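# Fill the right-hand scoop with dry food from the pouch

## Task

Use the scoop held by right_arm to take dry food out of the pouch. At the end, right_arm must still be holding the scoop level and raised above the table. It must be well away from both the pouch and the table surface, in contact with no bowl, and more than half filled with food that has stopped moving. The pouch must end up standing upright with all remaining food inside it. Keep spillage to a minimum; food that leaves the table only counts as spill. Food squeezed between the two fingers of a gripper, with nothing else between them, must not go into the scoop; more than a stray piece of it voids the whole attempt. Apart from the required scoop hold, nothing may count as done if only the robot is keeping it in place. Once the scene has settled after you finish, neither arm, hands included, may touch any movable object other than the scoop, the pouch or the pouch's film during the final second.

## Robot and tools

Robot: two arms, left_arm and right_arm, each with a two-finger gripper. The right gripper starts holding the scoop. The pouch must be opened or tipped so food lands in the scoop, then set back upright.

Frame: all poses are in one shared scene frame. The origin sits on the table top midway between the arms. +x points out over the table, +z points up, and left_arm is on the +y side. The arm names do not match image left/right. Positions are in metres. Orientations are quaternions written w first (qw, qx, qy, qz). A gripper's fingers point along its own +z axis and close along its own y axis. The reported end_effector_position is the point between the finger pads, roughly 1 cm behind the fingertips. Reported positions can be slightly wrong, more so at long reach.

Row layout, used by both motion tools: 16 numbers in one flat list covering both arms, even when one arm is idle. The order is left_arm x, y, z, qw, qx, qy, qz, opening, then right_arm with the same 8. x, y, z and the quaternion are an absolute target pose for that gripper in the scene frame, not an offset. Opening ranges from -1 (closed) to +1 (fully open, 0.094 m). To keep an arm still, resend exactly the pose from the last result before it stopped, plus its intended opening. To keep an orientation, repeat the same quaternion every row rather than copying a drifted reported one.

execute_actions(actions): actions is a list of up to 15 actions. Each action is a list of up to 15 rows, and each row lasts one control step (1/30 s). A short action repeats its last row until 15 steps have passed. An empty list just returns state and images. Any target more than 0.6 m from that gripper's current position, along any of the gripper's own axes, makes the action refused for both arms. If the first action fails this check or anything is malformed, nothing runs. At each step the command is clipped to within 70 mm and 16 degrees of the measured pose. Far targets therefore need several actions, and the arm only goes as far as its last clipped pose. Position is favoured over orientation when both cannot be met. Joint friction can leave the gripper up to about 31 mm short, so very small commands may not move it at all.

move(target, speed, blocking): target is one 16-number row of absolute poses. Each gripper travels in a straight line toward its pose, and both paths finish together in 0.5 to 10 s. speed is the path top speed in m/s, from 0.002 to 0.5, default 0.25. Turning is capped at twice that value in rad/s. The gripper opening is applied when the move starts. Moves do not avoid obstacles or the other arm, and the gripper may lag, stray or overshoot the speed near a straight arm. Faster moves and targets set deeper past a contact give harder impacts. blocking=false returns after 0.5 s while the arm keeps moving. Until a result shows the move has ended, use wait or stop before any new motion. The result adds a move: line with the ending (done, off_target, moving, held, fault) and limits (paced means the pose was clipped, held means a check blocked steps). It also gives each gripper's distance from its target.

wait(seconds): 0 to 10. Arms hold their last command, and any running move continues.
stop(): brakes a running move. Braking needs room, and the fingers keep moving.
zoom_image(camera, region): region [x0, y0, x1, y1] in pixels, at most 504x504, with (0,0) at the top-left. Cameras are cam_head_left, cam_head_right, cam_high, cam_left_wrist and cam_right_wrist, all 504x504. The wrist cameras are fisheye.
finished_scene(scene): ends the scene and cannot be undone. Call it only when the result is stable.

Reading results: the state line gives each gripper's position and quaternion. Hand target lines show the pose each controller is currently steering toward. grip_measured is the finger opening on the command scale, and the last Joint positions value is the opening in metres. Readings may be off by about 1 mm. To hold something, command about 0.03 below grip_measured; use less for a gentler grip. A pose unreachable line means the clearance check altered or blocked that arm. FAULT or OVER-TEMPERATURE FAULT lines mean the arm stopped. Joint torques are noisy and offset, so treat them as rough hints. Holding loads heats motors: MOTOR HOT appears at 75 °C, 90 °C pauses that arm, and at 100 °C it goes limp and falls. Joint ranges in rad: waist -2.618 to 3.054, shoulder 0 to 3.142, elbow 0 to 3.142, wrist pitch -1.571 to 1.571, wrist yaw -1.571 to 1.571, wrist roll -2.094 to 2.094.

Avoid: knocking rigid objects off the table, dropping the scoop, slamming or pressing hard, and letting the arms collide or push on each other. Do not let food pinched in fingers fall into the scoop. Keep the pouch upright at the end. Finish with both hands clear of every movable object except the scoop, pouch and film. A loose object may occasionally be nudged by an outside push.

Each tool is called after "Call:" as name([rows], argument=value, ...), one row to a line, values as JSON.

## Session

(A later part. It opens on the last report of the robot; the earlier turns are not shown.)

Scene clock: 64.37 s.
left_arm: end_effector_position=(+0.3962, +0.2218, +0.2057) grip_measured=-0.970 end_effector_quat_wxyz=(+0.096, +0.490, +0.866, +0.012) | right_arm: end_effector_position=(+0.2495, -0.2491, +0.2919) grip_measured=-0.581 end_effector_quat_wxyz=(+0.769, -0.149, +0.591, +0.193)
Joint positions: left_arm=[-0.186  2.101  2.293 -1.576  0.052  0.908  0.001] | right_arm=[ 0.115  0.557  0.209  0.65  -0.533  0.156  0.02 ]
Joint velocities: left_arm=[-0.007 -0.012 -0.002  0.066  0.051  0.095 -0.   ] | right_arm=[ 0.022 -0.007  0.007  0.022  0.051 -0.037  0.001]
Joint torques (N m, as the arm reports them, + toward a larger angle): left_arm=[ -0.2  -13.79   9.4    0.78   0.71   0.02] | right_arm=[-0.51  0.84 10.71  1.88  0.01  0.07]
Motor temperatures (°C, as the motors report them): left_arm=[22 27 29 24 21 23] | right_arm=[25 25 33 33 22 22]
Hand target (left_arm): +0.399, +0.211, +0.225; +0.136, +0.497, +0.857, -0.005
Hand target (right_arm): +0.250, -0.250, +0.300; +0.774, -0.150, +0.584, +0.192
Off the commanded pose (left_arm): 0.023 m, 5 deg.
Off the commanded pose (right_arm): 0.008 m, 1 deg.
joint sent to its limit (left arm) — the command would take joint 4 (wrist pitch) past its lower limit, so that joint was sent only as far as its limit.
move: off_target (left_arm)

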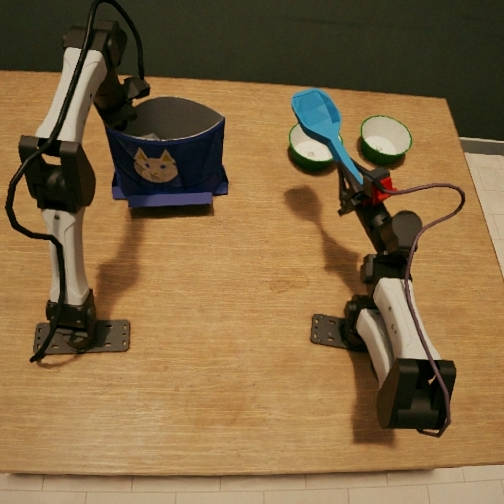

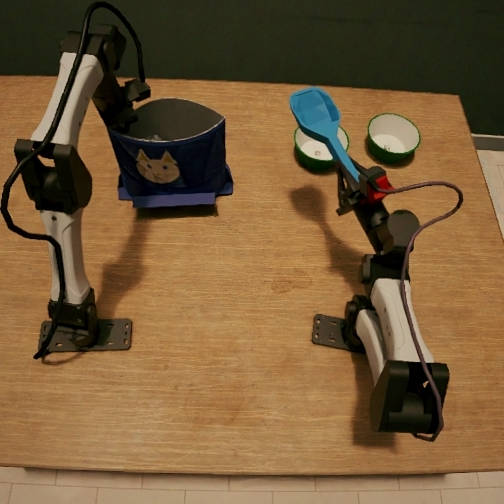

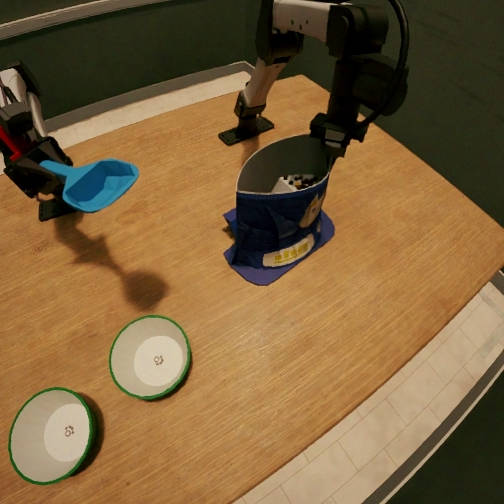

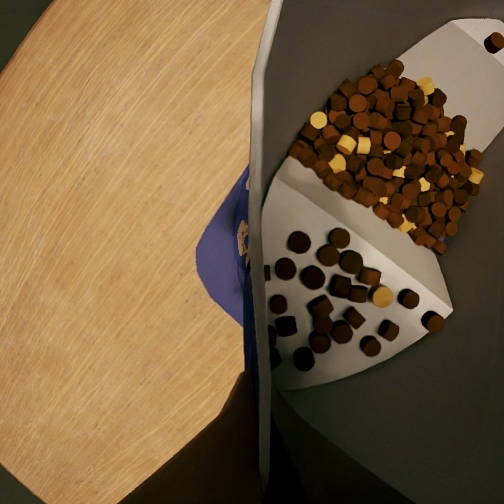

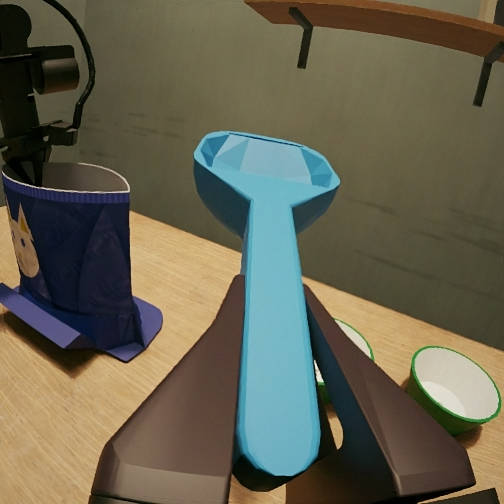

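Call:
move(target=[0.39,0.22,0.21,0.1,0.5,0.86,0,0.4,0.25,-0.25,0.3,0.774,-0.15,0.584,0.192,-0.63])

Call:
move(target=[0.37,0.2,0.28,0.17,0.49,0.85,-0.05,0.4,0.25,-0.25,0.3,0.774,-0.15,0.584,0.192,-0.63])

Call:
move(target=[0.335,0.08,0.27,0.15,0.49,0.85,-0.09,0.4,0.25,-0.25,0.3,0.774,-0.15,0.584,0.192,-0.63])

Scene clock: 70.07 s.
left_arm: end_effector_position=(+0.3989, +0.2179, +0.2133) grip_measured=+0.397 end_effector_quat_wxyz=(+0.116, +0.498, +0.859, +0.010) | right_arm: end_effector_position=(+0.2495, -0.2491, +0.2919) grip_measured=-0.581 end_effector_quat_wxyz=(+0.769, -0.149, +0.591, +0.193)
Joint positions: left_arm=[-0.186  2.085  2.293 -1.556  0.073  0.924  0.066] | right_arm=[ 0.115  0.557  0.209  0.65  -0.533  0.156  0.02 ]
Joint velocities: left_arm=[ 0.007 -0.007 -0.007  0.037  0.051 -0.007 -0.001] | right_arm=[-0.007 -0.007 -0.002 -0.022  0.022 -0.007 -0.001]
Joint torques (N m, as the arm reports them, + toward a larger angle): left_arm=[  0.07 -12.96   4.62   0.66   0.11  -0.01] | right_arm=[-0.49  0.86 10.72  1.89  0.02  0.06]
Motor temperatures (°C, as the motors report them): left_arm=[22 30 30 24 21 23] | right_arm=[25 25 34 33 22 22]
Hand target (left_arm): +0.390, +0.220, +0.210; +0.102, +0.500, +0.860, +0.001
Hand target (right_arm): +0.250, -0.250, +0.300; +0.774, -0.150, +0.584, +0.192
Off the commanded pose (left_arm): 0.010 m, 2 deg.
Off the commanded pose (right_arm): 0.008 m, 1 deg.
joint sent to its limit (left arm) — the command would take joint 4 (wrist pitch) past its lower limit, so that joint was sent only as far as its limit.
move: done

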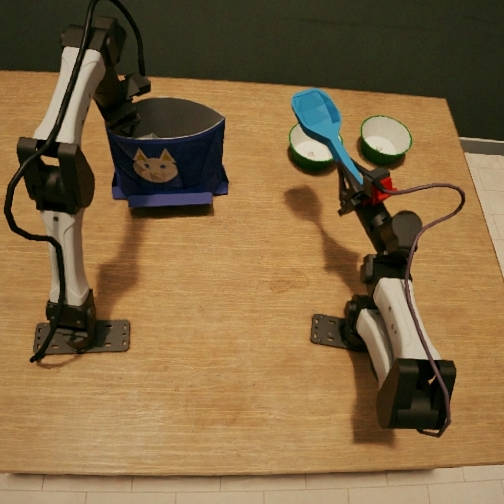

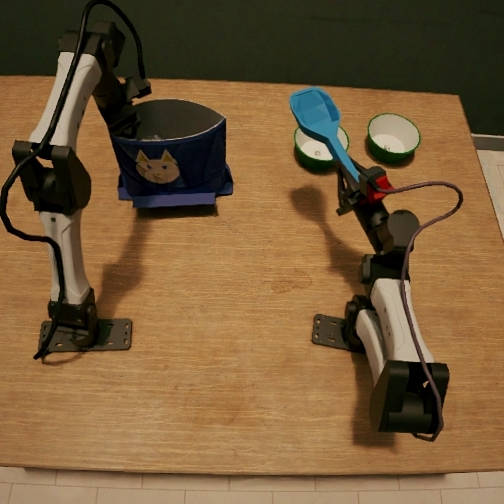

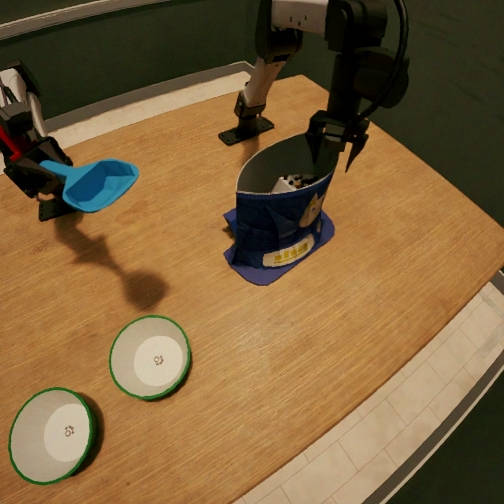

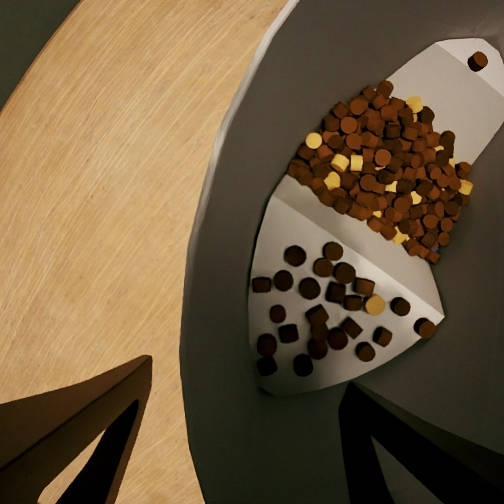

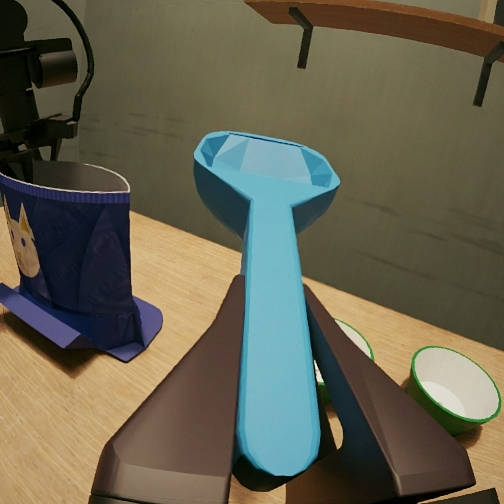

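Scene clock: 70.97 s.
left_arm: end_effector_position=(+0.3702, +0.1962, +0.2847) grip_measured=+0.397 end_effector_quat_wxyz=(+0.218, +0.492, +0.842, -0.027) | right_arm: end_effector_position=(+0.2495, -0.2491, +0.2919) grip_measured=-0.581 end_effector_quat_wxyz=(+0.769, -0.149, +0.591, +0.193)
Joint positions: left_arm=[-0.186  1.914  2.293 -1.563  0.219  0.897  0.066] | right_arm=[ 0.115  0.557  0.209  0.65  -0.533  0.156  0.02 ]
Joint velocities: left_arm=[ 0.002 -0.012 -0.012 -0.007 -0.007 -0.095  0.001] | right_arm=[-0.002 -0.022  0.007 -0.037 -0.037 -0.007 -0.001]
Joint torques (N m, as the arm reports them, + toward a larger angle): left_arm=[ 0.67 -9.66  5.91  1.07  0.22 -0.14] | right_arm=[-0.5   0.84 10.7   1.89  0.01  0.07]
Motor temperatures (°C, as the motors report them): left_arm=[22 31 30 24 21 23] | right_arm=[25 25 34 33 22 22]
Hand target (left_arm): +0.369, +0.200, +0.279; +0.208, +0.485, +0.849, -0.037
Hand target (right_arm): +0.250, -0.250, +0.300; +0.774, -0.150, +0.584, +0.192
Off the commanded pose (left_arm): 0.006 m, 6 deg.
Off the commanded pose (right_arm): 0.008 m, 1 deg.
joint sent to its limit (left arm) — the command would take joint 4 (wrist pitch) past its lower limit, so that joint was sent only as far as its limit.
move: off_target (left_arm)

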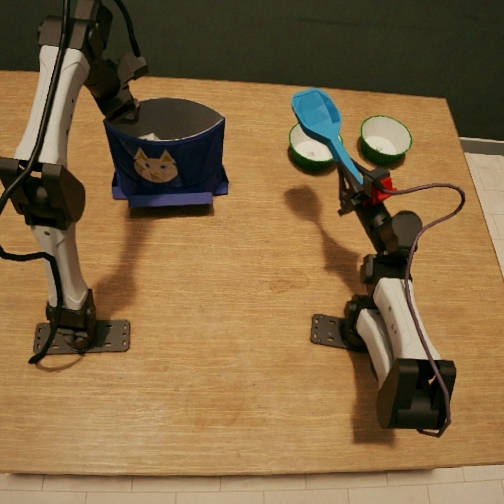

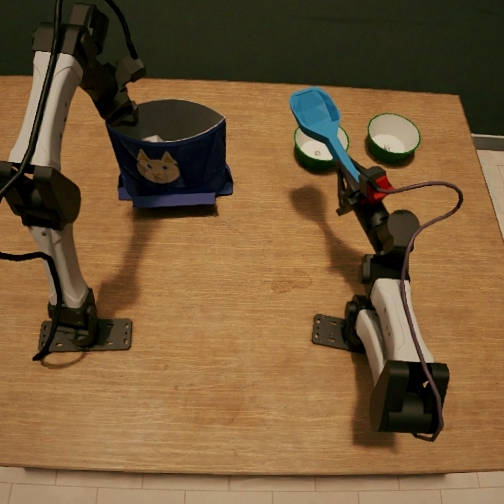

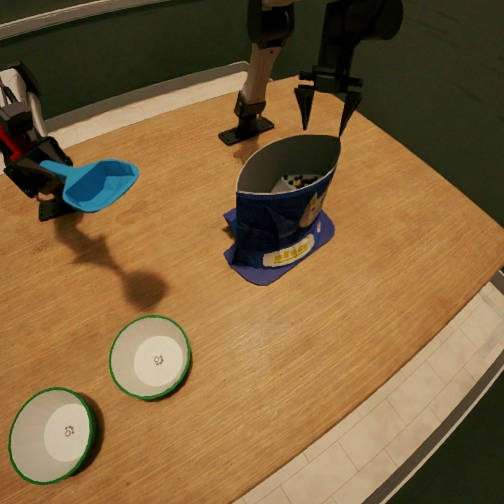

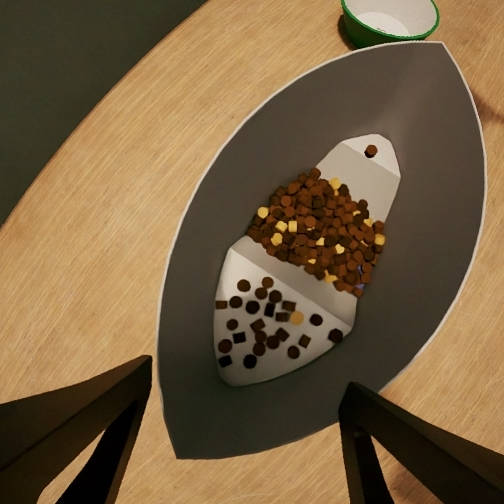

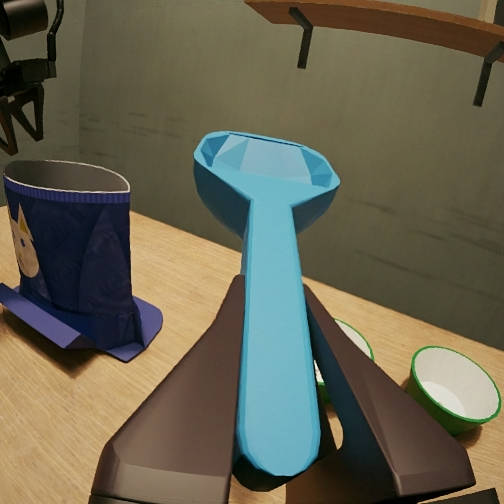

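Scene clock: 72.03 s.
left_arm: end_effector_position=(+0.3348, +0.0816, +0.2709) grip_measured=+0.397 end_effector_quat_wxyz=(+0.183, +0.490, +0.848, -0.088) | right_arm: end_effector_position=(+0.2495, -0.2491, +0.2919) grip_measured=-0.581 end_effector_quat_wxyz=(+0.769, -0.149, +0.591, +0.193)
Joint positions: left_arm=[-0.484  1.954  2.301 -1.564  0.213  0.595  0.066] | right_arm=[ 0.115  0.557  0.209  0.65  -0.533  0.156  0.02 ]
Joint velocities: left_arm=[ 0.002  0.012  0.002 -0.051 -0.022 -0.095  0.   ] | right_arm=[-0.002  0.002  0.007  0.007 -0.051  0.037  0.   ]
Joint torques (N m, as the arm reports them, + toward a larger angle): left_arm=[-0.42 -9.47  7.69  1.08  0.18 -0.12] | right_arm=[-0.46  0.84 10.78  1.89  0.01  0.08]
Motor temperatures (°C, as the motors report them): left_arm=[22 31 30 24 21 23] | right_arm=[25 25 34 33 22 22]
Hand target (left_arm): +0.336, +0.080, +0.270; +0.179, +0.487, +0.850, -0.090
Hand target (right_arm): +0.250, -0.250, +0.300; +0.774, -0.150, +0.584, +0.192
Off the commanded pose (left_arm): 0.002 m, 4 deg.
Off the commanded pose (right_arm): 0.008 m, 1 deg.
joint sent to its limit (left arm) — the command would take joint 4 (wrist pitch) past its lower limit, so that joint was sent only as far as its limit.
move: off_target (left_arm)

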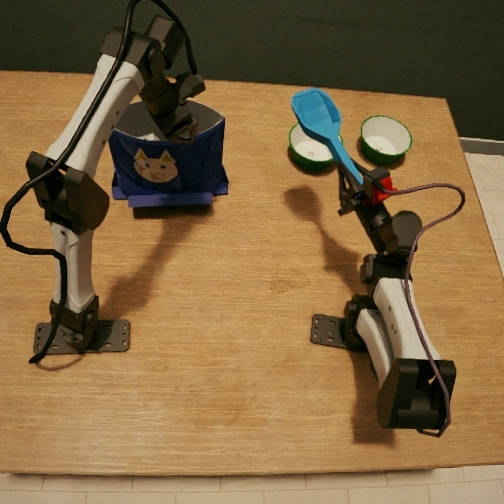

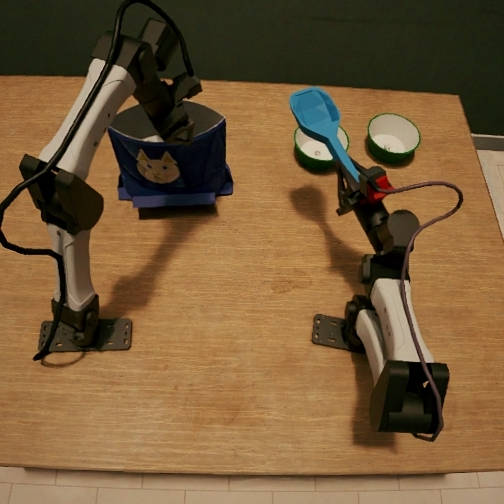

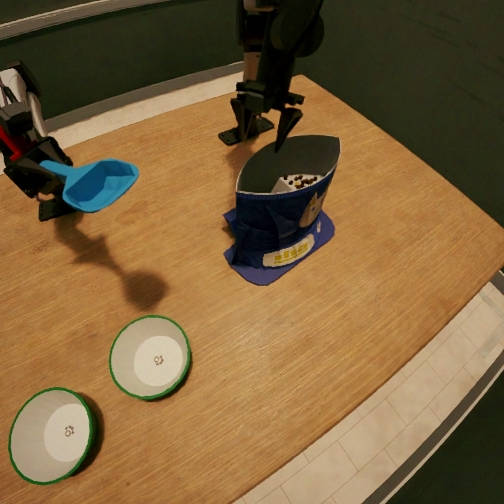

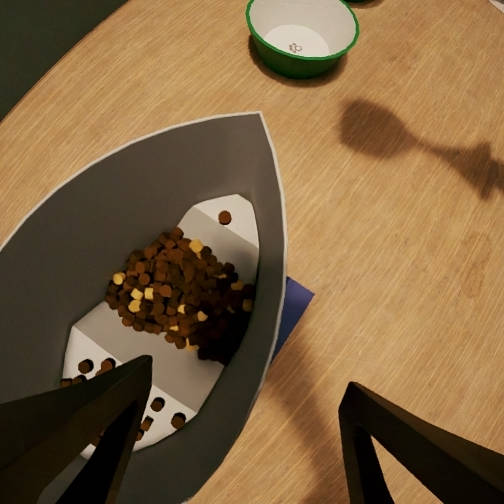

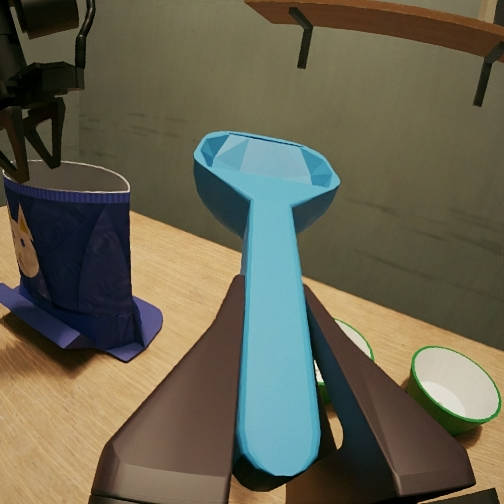

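Call:
move(target=[0.345,0.04,0.19,0.15,0.49,0.85,-0.09,0.4,0.25,-0.25,0.3,0.774,-0.15,0.584,0.192,-0.63], speed=0.1)

Call:
move(target=[0.345,0.04,0.19,0.15,0.49,0.85,-0.09,-1,0.25,-0.25,0.3,0.774,-0.15,0.584,0.192,-0.63])

Call:
move(target=[0.23,0.03,0.215,0.12,0.696,0.696,-0.12,-1,0.25,-0.25,0.3,0.774,-0.15,0.584,0.192,-0.63], speed=0.05)

Scene clock: 77.90 s.
left_arm: end_effector_position=(+0.3470, +0.0424, +0.2038) grip_measured=+0.397 end_effector_quat_wxyz=(+0.165, +0.490, +0.851, -0.094) | right_arm: end_effector_position=(+0.2495, -0.2491, +0.2919) grip_measured=-0.581 end_effector_quat_wxyz=(+0.769, -0.149, +0.591, +0.193)
Joint positions: left_arm=[-0.56   1.979  2.051 -1.313  0.196  0.522  0.066] | right_arm=[ 0.115  0.557  0.209  0.65  -0.533  0.156  0.02 ]
Joint velocities: left_arm=[-0.002  0.007  0.017 -0.037 -0.037 -0.007 -0.   ] | right_arm=[-0.007 -0.022 -0.002  0.066 -0.081  0.037  0.   ]
Joint torques (N m, as the arm reports them, + toward a larger angle): left_arm=[ -0.98 -10.29   5.25   1.23   0.04  -0.13] | right_arm=[-0.49  0.84 10.74  1.89  0.01  0.07]
Motor temperatures (°C, as the motors report them): left_arm=[22 32 31 25 21 23] | right_arm=[25 25 35 34 22 22]
Hand target (left_arm): +0.346, +0.040, +0.191; +0.150, +0.491, +0.853, -0.091
Hand target (right_arm): +0.250, -0.250, +0.300; +0.774, -0.150, +0.584, +0.192
Off the commanded pose (left_arm): 0.014 m, 2 deg.
Off the commanded pose (right_arm): 0.008 m, 1 deg.
move: off_target (left_arm)

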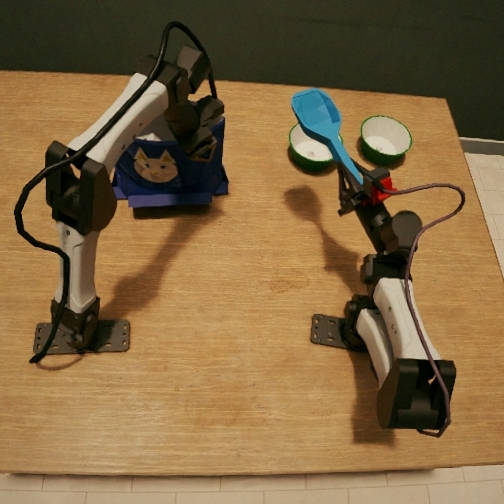

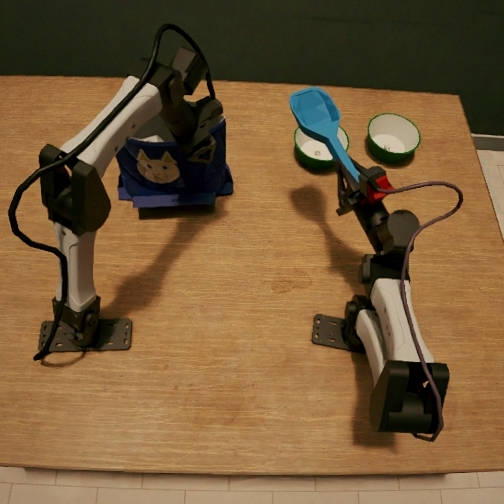

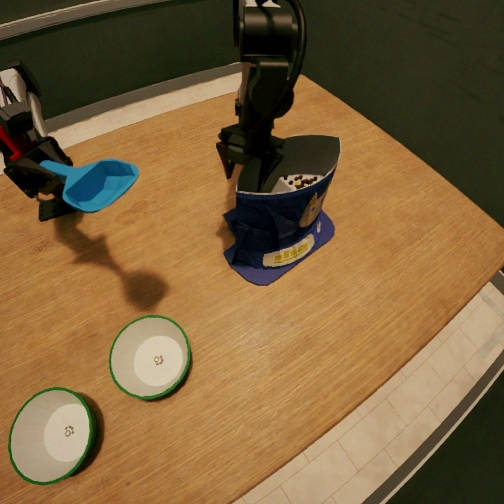

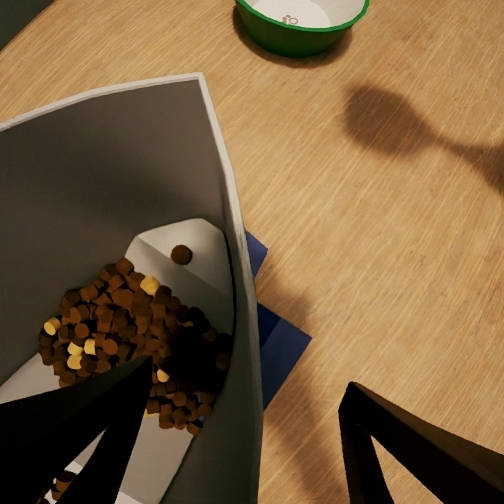

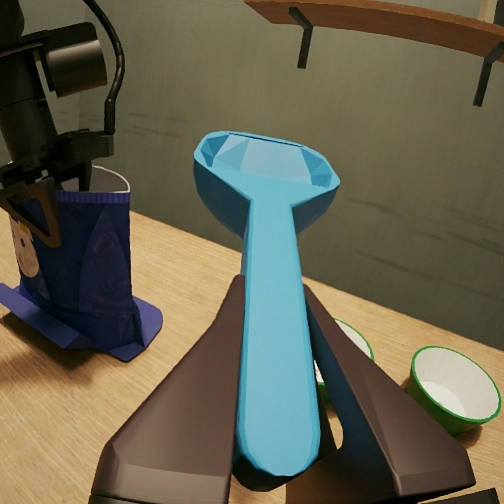

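Scene clock: 78.60 s.
left_arm: end_effector_position=(+0.3491, +0.0433, +0.2038) grip_measured=-0.970 end_effector_quat_wxyz=(+0.167, +0.490, +0.851, -0.089) | right_arm: end_effector_position=(+0.2495, -0.2491, +0.2919) grip_measured=-0.581 end_effector_quat_wxyz=(+0.769, -0.149, +0.591, +0.193)
Joint positions: left_arm=[-0.56   1.979  2.051 -1.308  0.185  0.521  0.001] | right_arm=[ 0.115  0.557  0.209  0.65  -0.533  0.156  0.02 ]
Joint velocities: left_arm=[-0.012 -0.017 -0.002  0.037 -0.007 -0.007 -0.   ] | right_arm=[ 0.002  0.017 -0.002 -0.051  0.022  0.022  0.001]
Joint torques (N m, as the arm reports them, + toward a larger angle): left_arm=[ -1.15 -10.96   4.92   1.27   0.1   -0.09] | right_arm=[-0.49  0.84 10.75  1.89  0.01  0.06]
Motor temperatures (°C, as the motors report them): left_arm=[22 32 31 25 21 23] | right_arm=[25 25 35 34 22 22]
Hand target (left_arm): +0.345, +0.040, +0.190; +0.150, +0.492, +0.853, -0.090
Hand target (right_arm): +0.250, -0.250, +0.300; +0.774, -0.150, +0.584, +0.192
Off the commanded pose (left_arm): 0.015 m, 2 deg.
Off the commanded pose (right_arm): 0.008 m, 1 deg.
move: off_target (left_arm)

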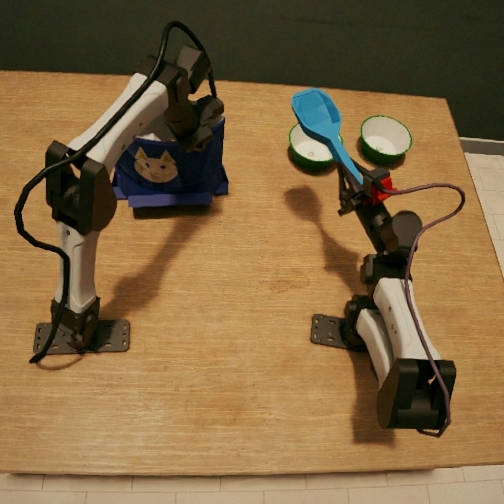

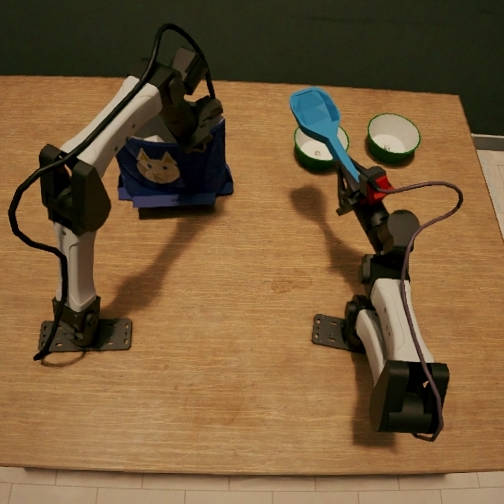

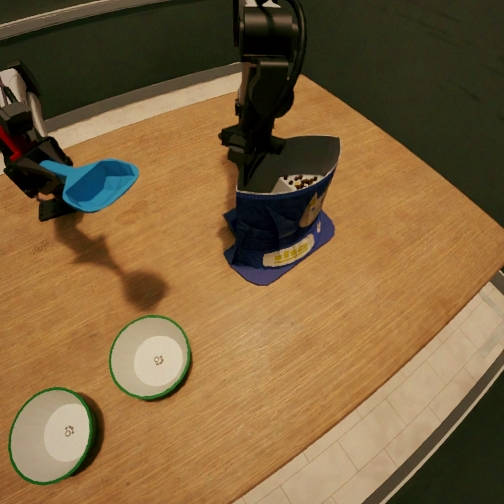

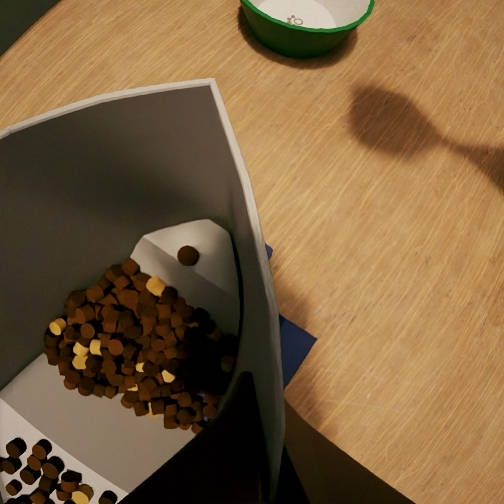

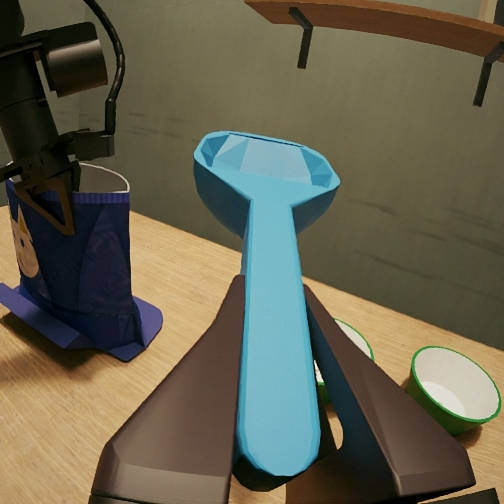

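Scene clock: 84.23 s.
left_arm: end_effector_position=(+0.2600, +0.0342, +0.2026) grip_measured=-0.970 end_effector_quat_wxyz=(+0.130, +0.685, +0.711, -0.088) | right_arm: end_effector_position=(+0.2495, -0.2491, +0.2919) grip_measured=-0.581 end_effector_quat_wxyz=(+0.769, -0.149, +0.591, +0.193)
Joint positions: left_arm=[-0.681  1.794  1.822 -1.366  0.212  0.895  0.001] | right_arm=[ 0.115  0.557  0.209  0.65  -0.533  0.156  0.02 ]
Joint velocities: left_arm=[-0.007 -0.007  0.017 -0.007  0.022 -0.037  0.001] | right_arm=[-0.007 -0.002 -0.002 -0.022 -0.037 -0.022  0.   ]
Joint torques (N m, as the arm reports them, + toward a larger angle): left_arm=[ -2.37 -13.16   6.11   0.16   0.79  -0.05] | right_arm=[-0.46  0.84 10.75  1.88  0.01  0.08]
Motor temperatures (°C, as the motors report them): left_arm=[22 34 30 25 21 23] | right_arm=[25 25 36 34 22 22]
Hand target (left_arm): +0.232, +0.030, +0.214; +0.120, +0.696, +0.697, -0.120
Hand target (right_arm): +0.250, -0.250, +0.300; +0.774, -0.150, +0.584, +0.192
Off the commanded pose (left_arm): 0.033 m, 4 deg.
Off the commanded pose (right_arm): 0.008 m, 1 deg.
move: off_target (left_arm)

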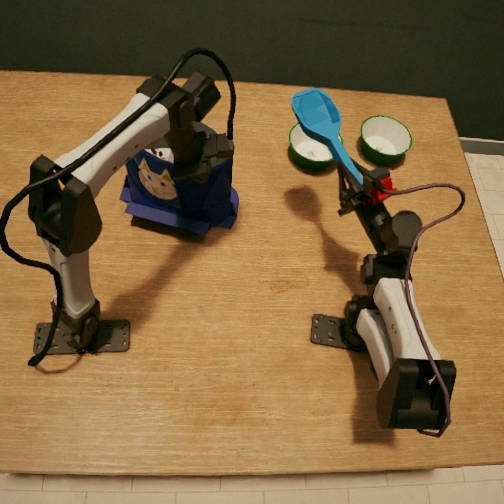

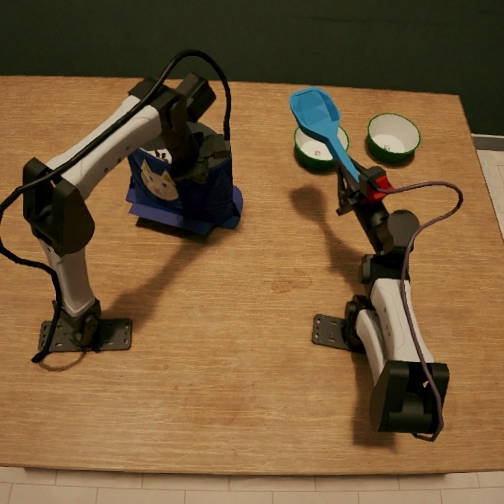

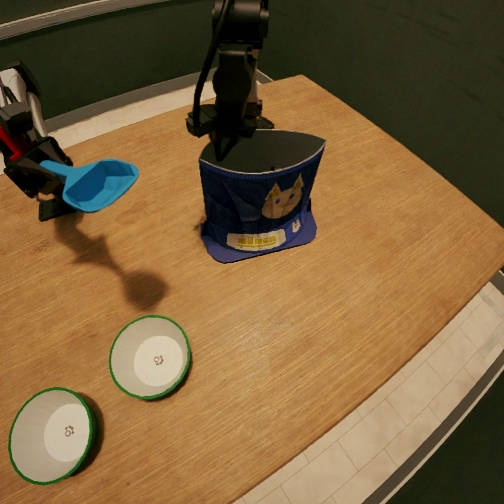

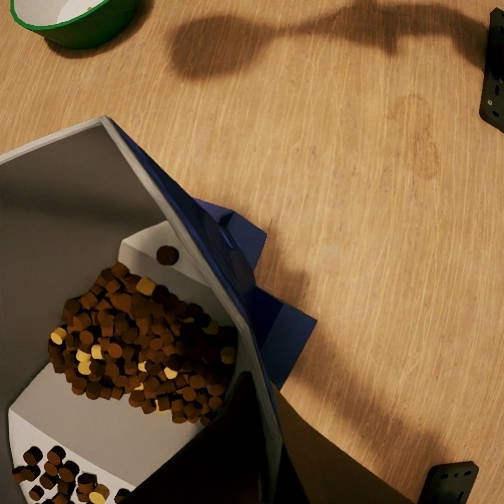

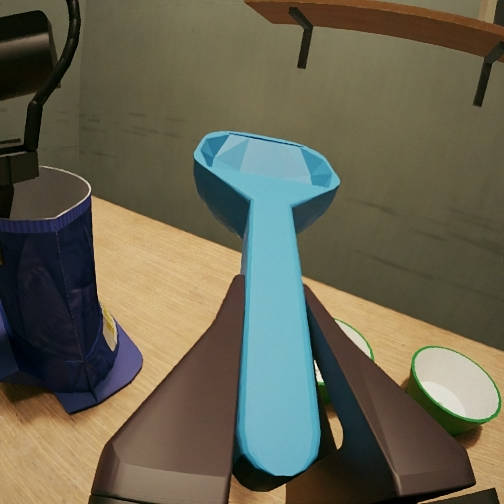

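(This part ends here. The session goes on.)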